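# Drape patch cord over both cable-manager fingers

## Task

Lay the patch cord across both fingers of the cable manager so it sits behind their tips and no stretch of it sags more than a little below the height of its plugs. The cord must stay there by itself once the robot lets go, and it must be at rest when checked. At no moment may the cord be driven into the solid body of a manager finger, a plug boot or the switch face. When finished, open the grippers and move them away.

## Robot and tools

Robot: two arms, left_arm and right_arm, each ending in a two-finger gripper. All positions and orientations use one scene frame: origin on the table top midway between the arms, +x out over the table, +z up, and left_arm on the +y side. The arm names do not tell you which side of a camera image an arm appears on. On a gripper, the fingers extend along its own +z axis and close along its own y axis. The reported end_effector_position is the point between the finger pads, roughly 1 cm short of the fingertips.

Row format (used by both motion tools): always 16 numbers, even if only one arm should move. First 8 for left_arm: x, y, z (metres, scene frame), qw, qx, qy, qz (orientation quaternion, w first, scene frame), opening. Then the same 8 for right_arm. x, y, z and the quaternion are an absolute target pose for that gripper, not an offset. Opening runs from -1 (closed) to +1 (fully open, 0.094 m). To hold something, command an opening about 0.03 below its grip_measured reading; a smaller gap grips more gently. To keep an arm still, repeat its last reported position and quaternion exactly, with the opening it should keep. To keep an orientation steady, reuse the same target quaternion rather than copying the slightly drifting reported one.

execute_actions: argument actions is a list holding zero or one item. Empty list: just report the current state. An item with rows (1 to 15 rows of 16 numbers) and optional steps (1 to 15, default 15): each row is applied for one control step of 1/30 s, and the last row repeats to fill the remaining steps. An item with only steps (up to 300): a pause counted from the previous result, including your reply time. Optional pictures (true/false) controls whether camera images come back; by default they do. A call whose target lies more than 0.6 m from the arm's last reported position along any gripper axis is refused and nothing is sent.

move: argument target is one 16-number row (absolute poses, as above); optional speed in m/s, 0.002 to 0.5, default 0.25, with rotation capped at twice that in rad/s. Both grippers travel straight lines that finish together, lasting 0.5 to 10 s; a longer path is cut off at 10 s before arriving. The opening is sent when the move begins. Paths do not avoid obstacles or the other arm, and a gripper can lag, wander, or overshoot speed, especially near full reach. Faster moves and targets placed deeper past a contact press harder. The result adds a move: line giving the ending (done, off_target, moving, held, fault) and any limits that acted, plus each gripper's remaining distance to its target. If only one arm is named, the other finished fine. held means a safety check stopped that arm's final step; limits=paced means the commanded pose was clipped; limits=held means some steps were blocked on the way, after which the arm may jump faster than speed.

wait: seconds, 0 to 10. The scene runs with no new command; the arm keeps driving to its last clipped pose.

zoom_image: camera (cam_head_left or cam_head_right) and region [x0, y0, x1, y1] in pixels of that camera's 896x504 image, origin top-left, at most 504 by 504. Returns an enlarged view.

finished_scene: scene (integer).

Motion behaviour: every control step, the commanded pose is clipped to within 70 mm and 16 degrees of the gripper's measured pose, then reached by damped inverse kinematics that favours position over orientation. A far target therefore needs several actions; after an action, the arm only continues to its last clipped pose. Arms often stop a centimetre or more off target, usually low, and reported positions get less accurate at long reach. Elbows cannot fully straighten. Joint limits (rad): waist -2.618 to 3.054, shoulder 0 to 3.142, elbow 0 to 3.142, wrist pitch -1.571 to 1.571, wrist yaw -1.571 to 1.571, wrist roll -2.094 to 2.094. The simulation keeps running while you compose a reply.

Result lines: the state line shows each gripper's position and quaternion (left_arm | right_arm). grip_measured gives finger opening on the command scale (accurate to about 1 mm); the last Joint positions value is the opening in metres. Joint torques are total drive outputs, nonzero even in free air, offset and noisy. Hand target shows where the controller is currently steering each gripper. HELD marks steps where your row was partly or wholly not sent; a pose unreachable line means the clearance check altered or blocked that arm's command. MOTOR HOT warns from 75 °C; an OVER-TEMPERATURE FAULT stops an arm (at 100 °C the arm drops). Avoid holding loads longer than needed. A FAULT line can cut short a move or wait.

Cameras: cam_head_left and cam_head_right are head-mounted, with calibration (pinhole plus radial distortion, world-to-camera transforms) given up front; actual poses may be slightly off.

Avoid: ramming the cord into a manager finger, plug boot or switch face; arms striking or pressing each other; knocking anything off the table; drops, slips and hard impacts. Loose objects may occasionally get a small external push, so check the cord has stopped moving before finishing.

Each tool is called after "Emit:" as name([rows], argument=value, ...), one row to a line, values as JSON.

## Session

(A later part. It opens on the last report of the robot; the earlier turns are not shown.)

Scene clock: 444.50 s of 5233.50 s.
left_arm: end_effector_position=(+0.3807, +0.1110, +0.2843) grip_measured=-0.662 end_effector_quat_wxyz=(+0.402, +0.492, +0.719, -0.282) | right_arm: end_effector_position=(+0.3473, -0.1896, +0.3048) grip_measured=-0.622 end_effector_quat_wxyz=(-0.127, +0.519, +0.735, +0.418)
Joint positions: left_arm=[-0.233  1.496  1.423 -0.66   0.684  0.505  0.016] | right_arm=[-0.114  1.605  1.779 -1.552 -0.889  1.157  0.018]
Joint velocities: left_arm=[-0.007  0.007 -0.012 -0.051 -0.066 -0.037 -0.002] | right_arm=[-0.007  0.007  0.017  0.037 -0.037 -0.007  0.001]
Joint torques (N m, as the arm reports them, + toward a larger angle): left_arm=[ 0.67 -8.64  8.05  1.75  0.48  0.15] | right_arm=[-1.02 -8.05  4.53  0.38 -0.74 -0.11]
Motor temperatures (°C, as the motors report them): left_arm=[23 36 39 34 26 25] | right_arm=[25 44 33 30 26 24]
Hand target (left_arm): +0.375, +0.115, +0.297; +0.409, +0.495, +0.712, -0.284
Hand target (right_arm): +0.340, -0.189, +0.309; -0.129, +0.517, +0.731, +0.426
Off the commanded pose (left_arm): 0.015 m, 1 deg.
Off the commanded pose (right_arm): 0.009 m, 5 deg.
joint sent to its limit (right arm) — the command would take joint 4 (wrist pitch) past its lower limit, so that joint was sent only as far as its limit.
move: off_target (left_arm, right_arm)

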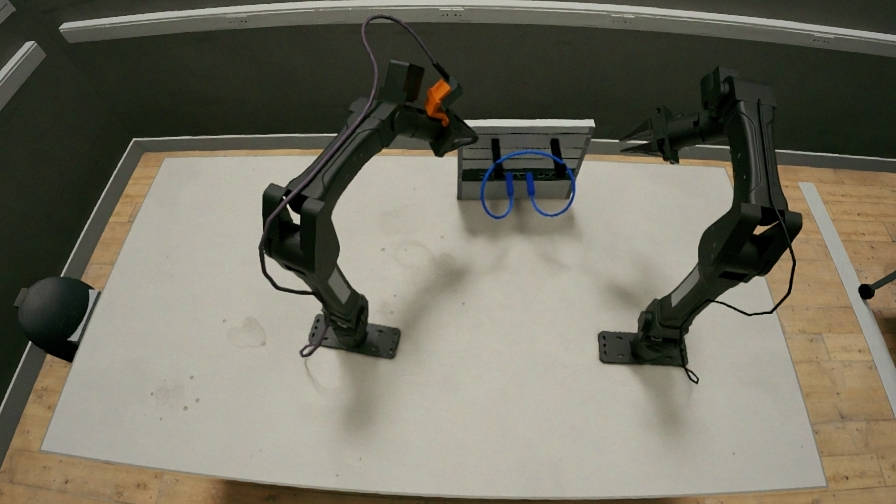

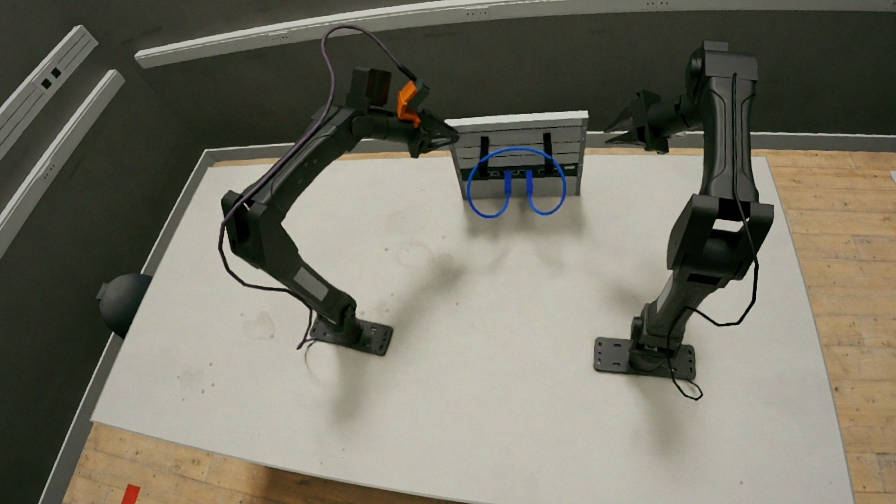

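Emit:
move(target=[0.33,0.2,0.30,0.409,0.495,0.712,-0.284,-0.5,0.33,-0.21,0.30,-0.127,0.519,0.735,0.418,-0.5], speed=0.08)

Emit:
wait(seconds=3)

Emit:
zoom_image(camera="cam_head_right", region=[440,115,600,231])

Scene clock: 449.87 s of 5233.50 s.
left_arm: end_effector_position=(+0.3392, +0.1983, +0.2986) grip_measured=-0.502 end_effector_quat_wxyz=(+0.411, +0.495, +0.714, -0.275) | right_arm: end_effector_position=(+0.3373, -0.2099, +0.2955) grip_measured=-0.502 end_effector_quat_wxyz=(-0.111, +0.527, +0.730, +0.420)
Joint positions: left_arm=[ 0.044  1.312  1.359 -0.959  0.87   0.796  0.023] | right_arm=[-0.19   1.555  1.693 -1.553 -0.889  1.084  0.023]
Joint velocities: left_arm=[-0.002 -0.007 -0.002 -0.037  0.051  0.007 -0.001] | right_arm=[ 0.007 -0.012 -0.002  0.037  0.022 -0.007 -0.   ]
Joint torques (N m, as the arm reports them, + toward a larger angle): left_arm=[ 0.76 -6.    5.81  1.4   0.6   0.12] | right_arm=[-0.95 -7.84  4.54  0.33 -0.67 -0.08]
Motor temperatures (°C, as the motors report them): left_arm=[23 36 39 34 26 25] | right_arm=[25 44 32 29 26 24]
Hand target (left_arm): +0.331, +0.200, +0.299; +0.410, +0.495, +0.712, -0.283
Hand target (right_arm): +0.330, -0.209, +0.300; -0.110, +0.525, +0.728, +0.427
Off the commanded pose (left_arm): 0.009 m, 1 deg.
Off the commanded pose (right_arm): 0.009 m, 2 deg.
joint sent to its limit (right arm) — the command would take joint 4 (wrist pitch) past its lower limit, so that joint was sent only as far as its limit.
After step 90, 0.50 s passed at rest.
move: done

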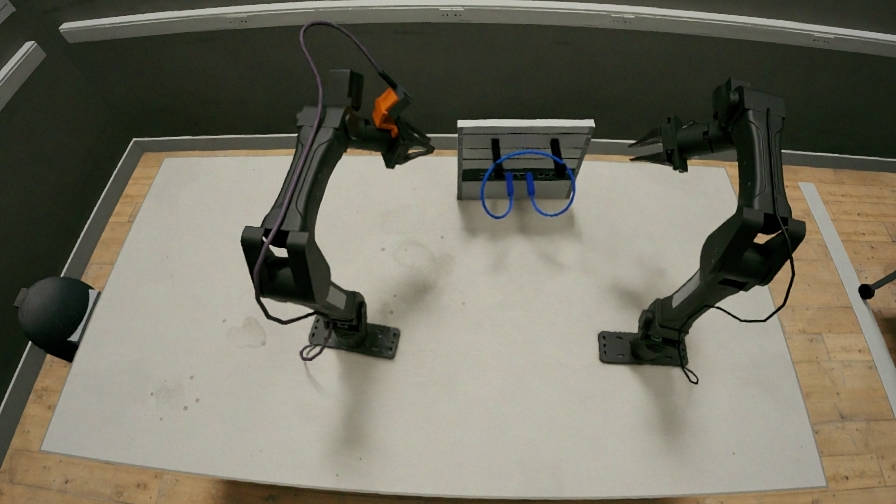

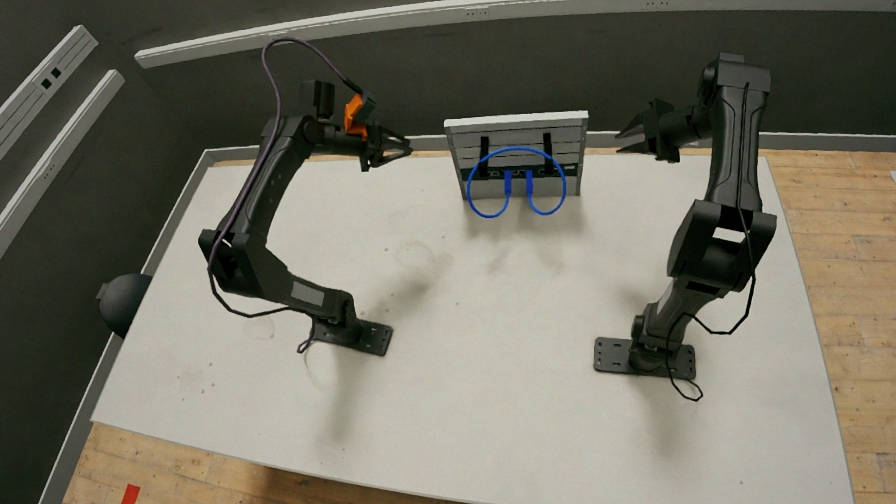

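Scene clock: 452.87 s of 5233.50 s.
left_arm: end_effector_position=(+0.3388, +0.1983, +0.2984) grip_measured=-0.502 end_effector_quat_wxyz=(+0.411, +0.496, +0.714, -0.276) | right_arm: end_effector_position=(+0.3373, -0.2099, +0.2955) grip_measured=-0.502 end_effector_quat_wxyz=(-0.111, +0.527, +0.730, +0.420)
Joint positions: left_arm=[ 0.044  1.312  1.359 -0.961  0.87   0.798  0.023] | right_arm=[-0.19   1.555  1.693 -1.553 -0.889  1.084  0.023]
Joint velocities: left_arm=[-0.002 -0.022 -0.032  0.037 -0.051 -0.007 -0.001] | right_arm=[-0.007  0.002 -0.002  0.022  0.066 -0.095  0.   ]
Joint torques (N m, as the arm reports them, + toward a larger angle): left_arm=[ 0.76 -6.01  5.86  1.42  0.64  0.14] | right_arm=[-1.   -7.85  4.49  0.33 -0.67 -0.11]
Motor temperatures (°C, as the motors report them): left_arm=[23 36 39 34 26 25] | right_arm=[25 44 32 29 27 24]
Hand target (left_arm): +0.331, +0.200, +0.299; +0.409, +0.495, +0.712, -0.283
Hand target (right_arm): +0.330, -0.209, +0.300; -0.110, +0.526, +0.728, +0.427
Off the commanded pose (left_arm): 0.009 m, 1 deg.
Off the commanded pose (right_arm): 0.009 m, 2 deg.
Steps of this call (steps 1 to 90: nothing new was sent). Readings (end_effector_position):
1: left_arm (+0.3391, +0.1984, +0.2985) | right_arm (+0.3373, -0.2099, +0.2955)
2: left_arm (+0.3390, +0.1983, +0.2985) | right_arm (+0.3373, -0.2099, +0.2955)
4: left_arm (+0.3389, +0.1983, +0.2985) | right_arm (+0.3373, -0.2099, +0.2955)
8: left_arm (+0.3388, +0.1983, +0.2985) | right_arm (+0.3373, -0.2099, +0.2955)
90: the state above

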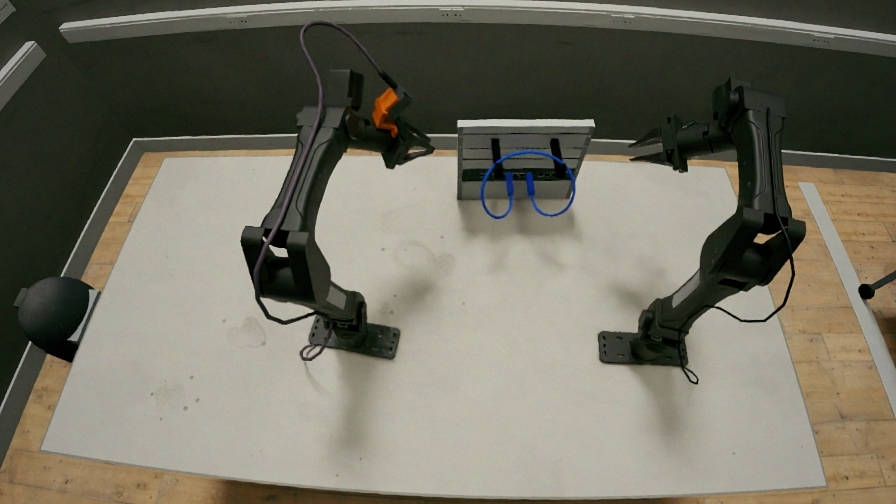

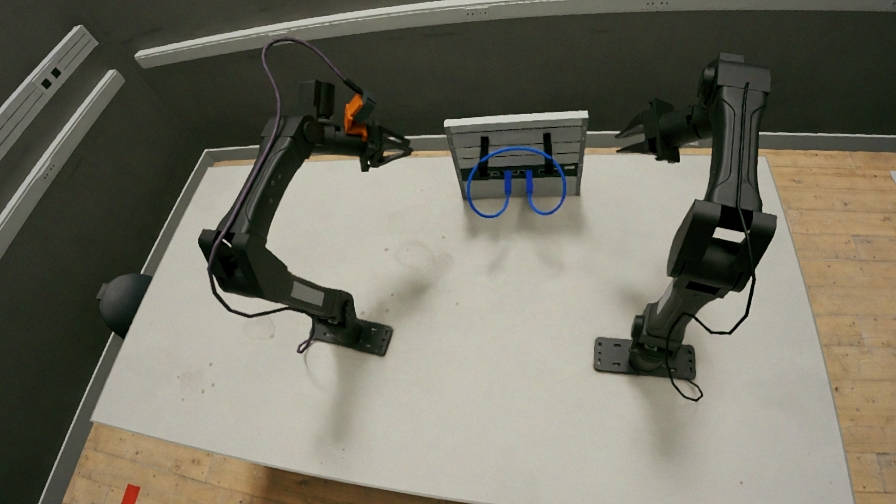

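Region (440, 115, 600, 231) of cam_head_right's 896x504 image, scaled by 3.150, with more detail than that image has; it fills the top 365 rows of this view, and the rest is white.

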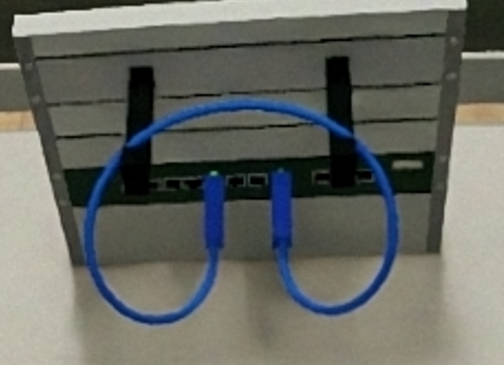

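Emit:
finished_scene(scene=2)

The scene is finished: the task was done.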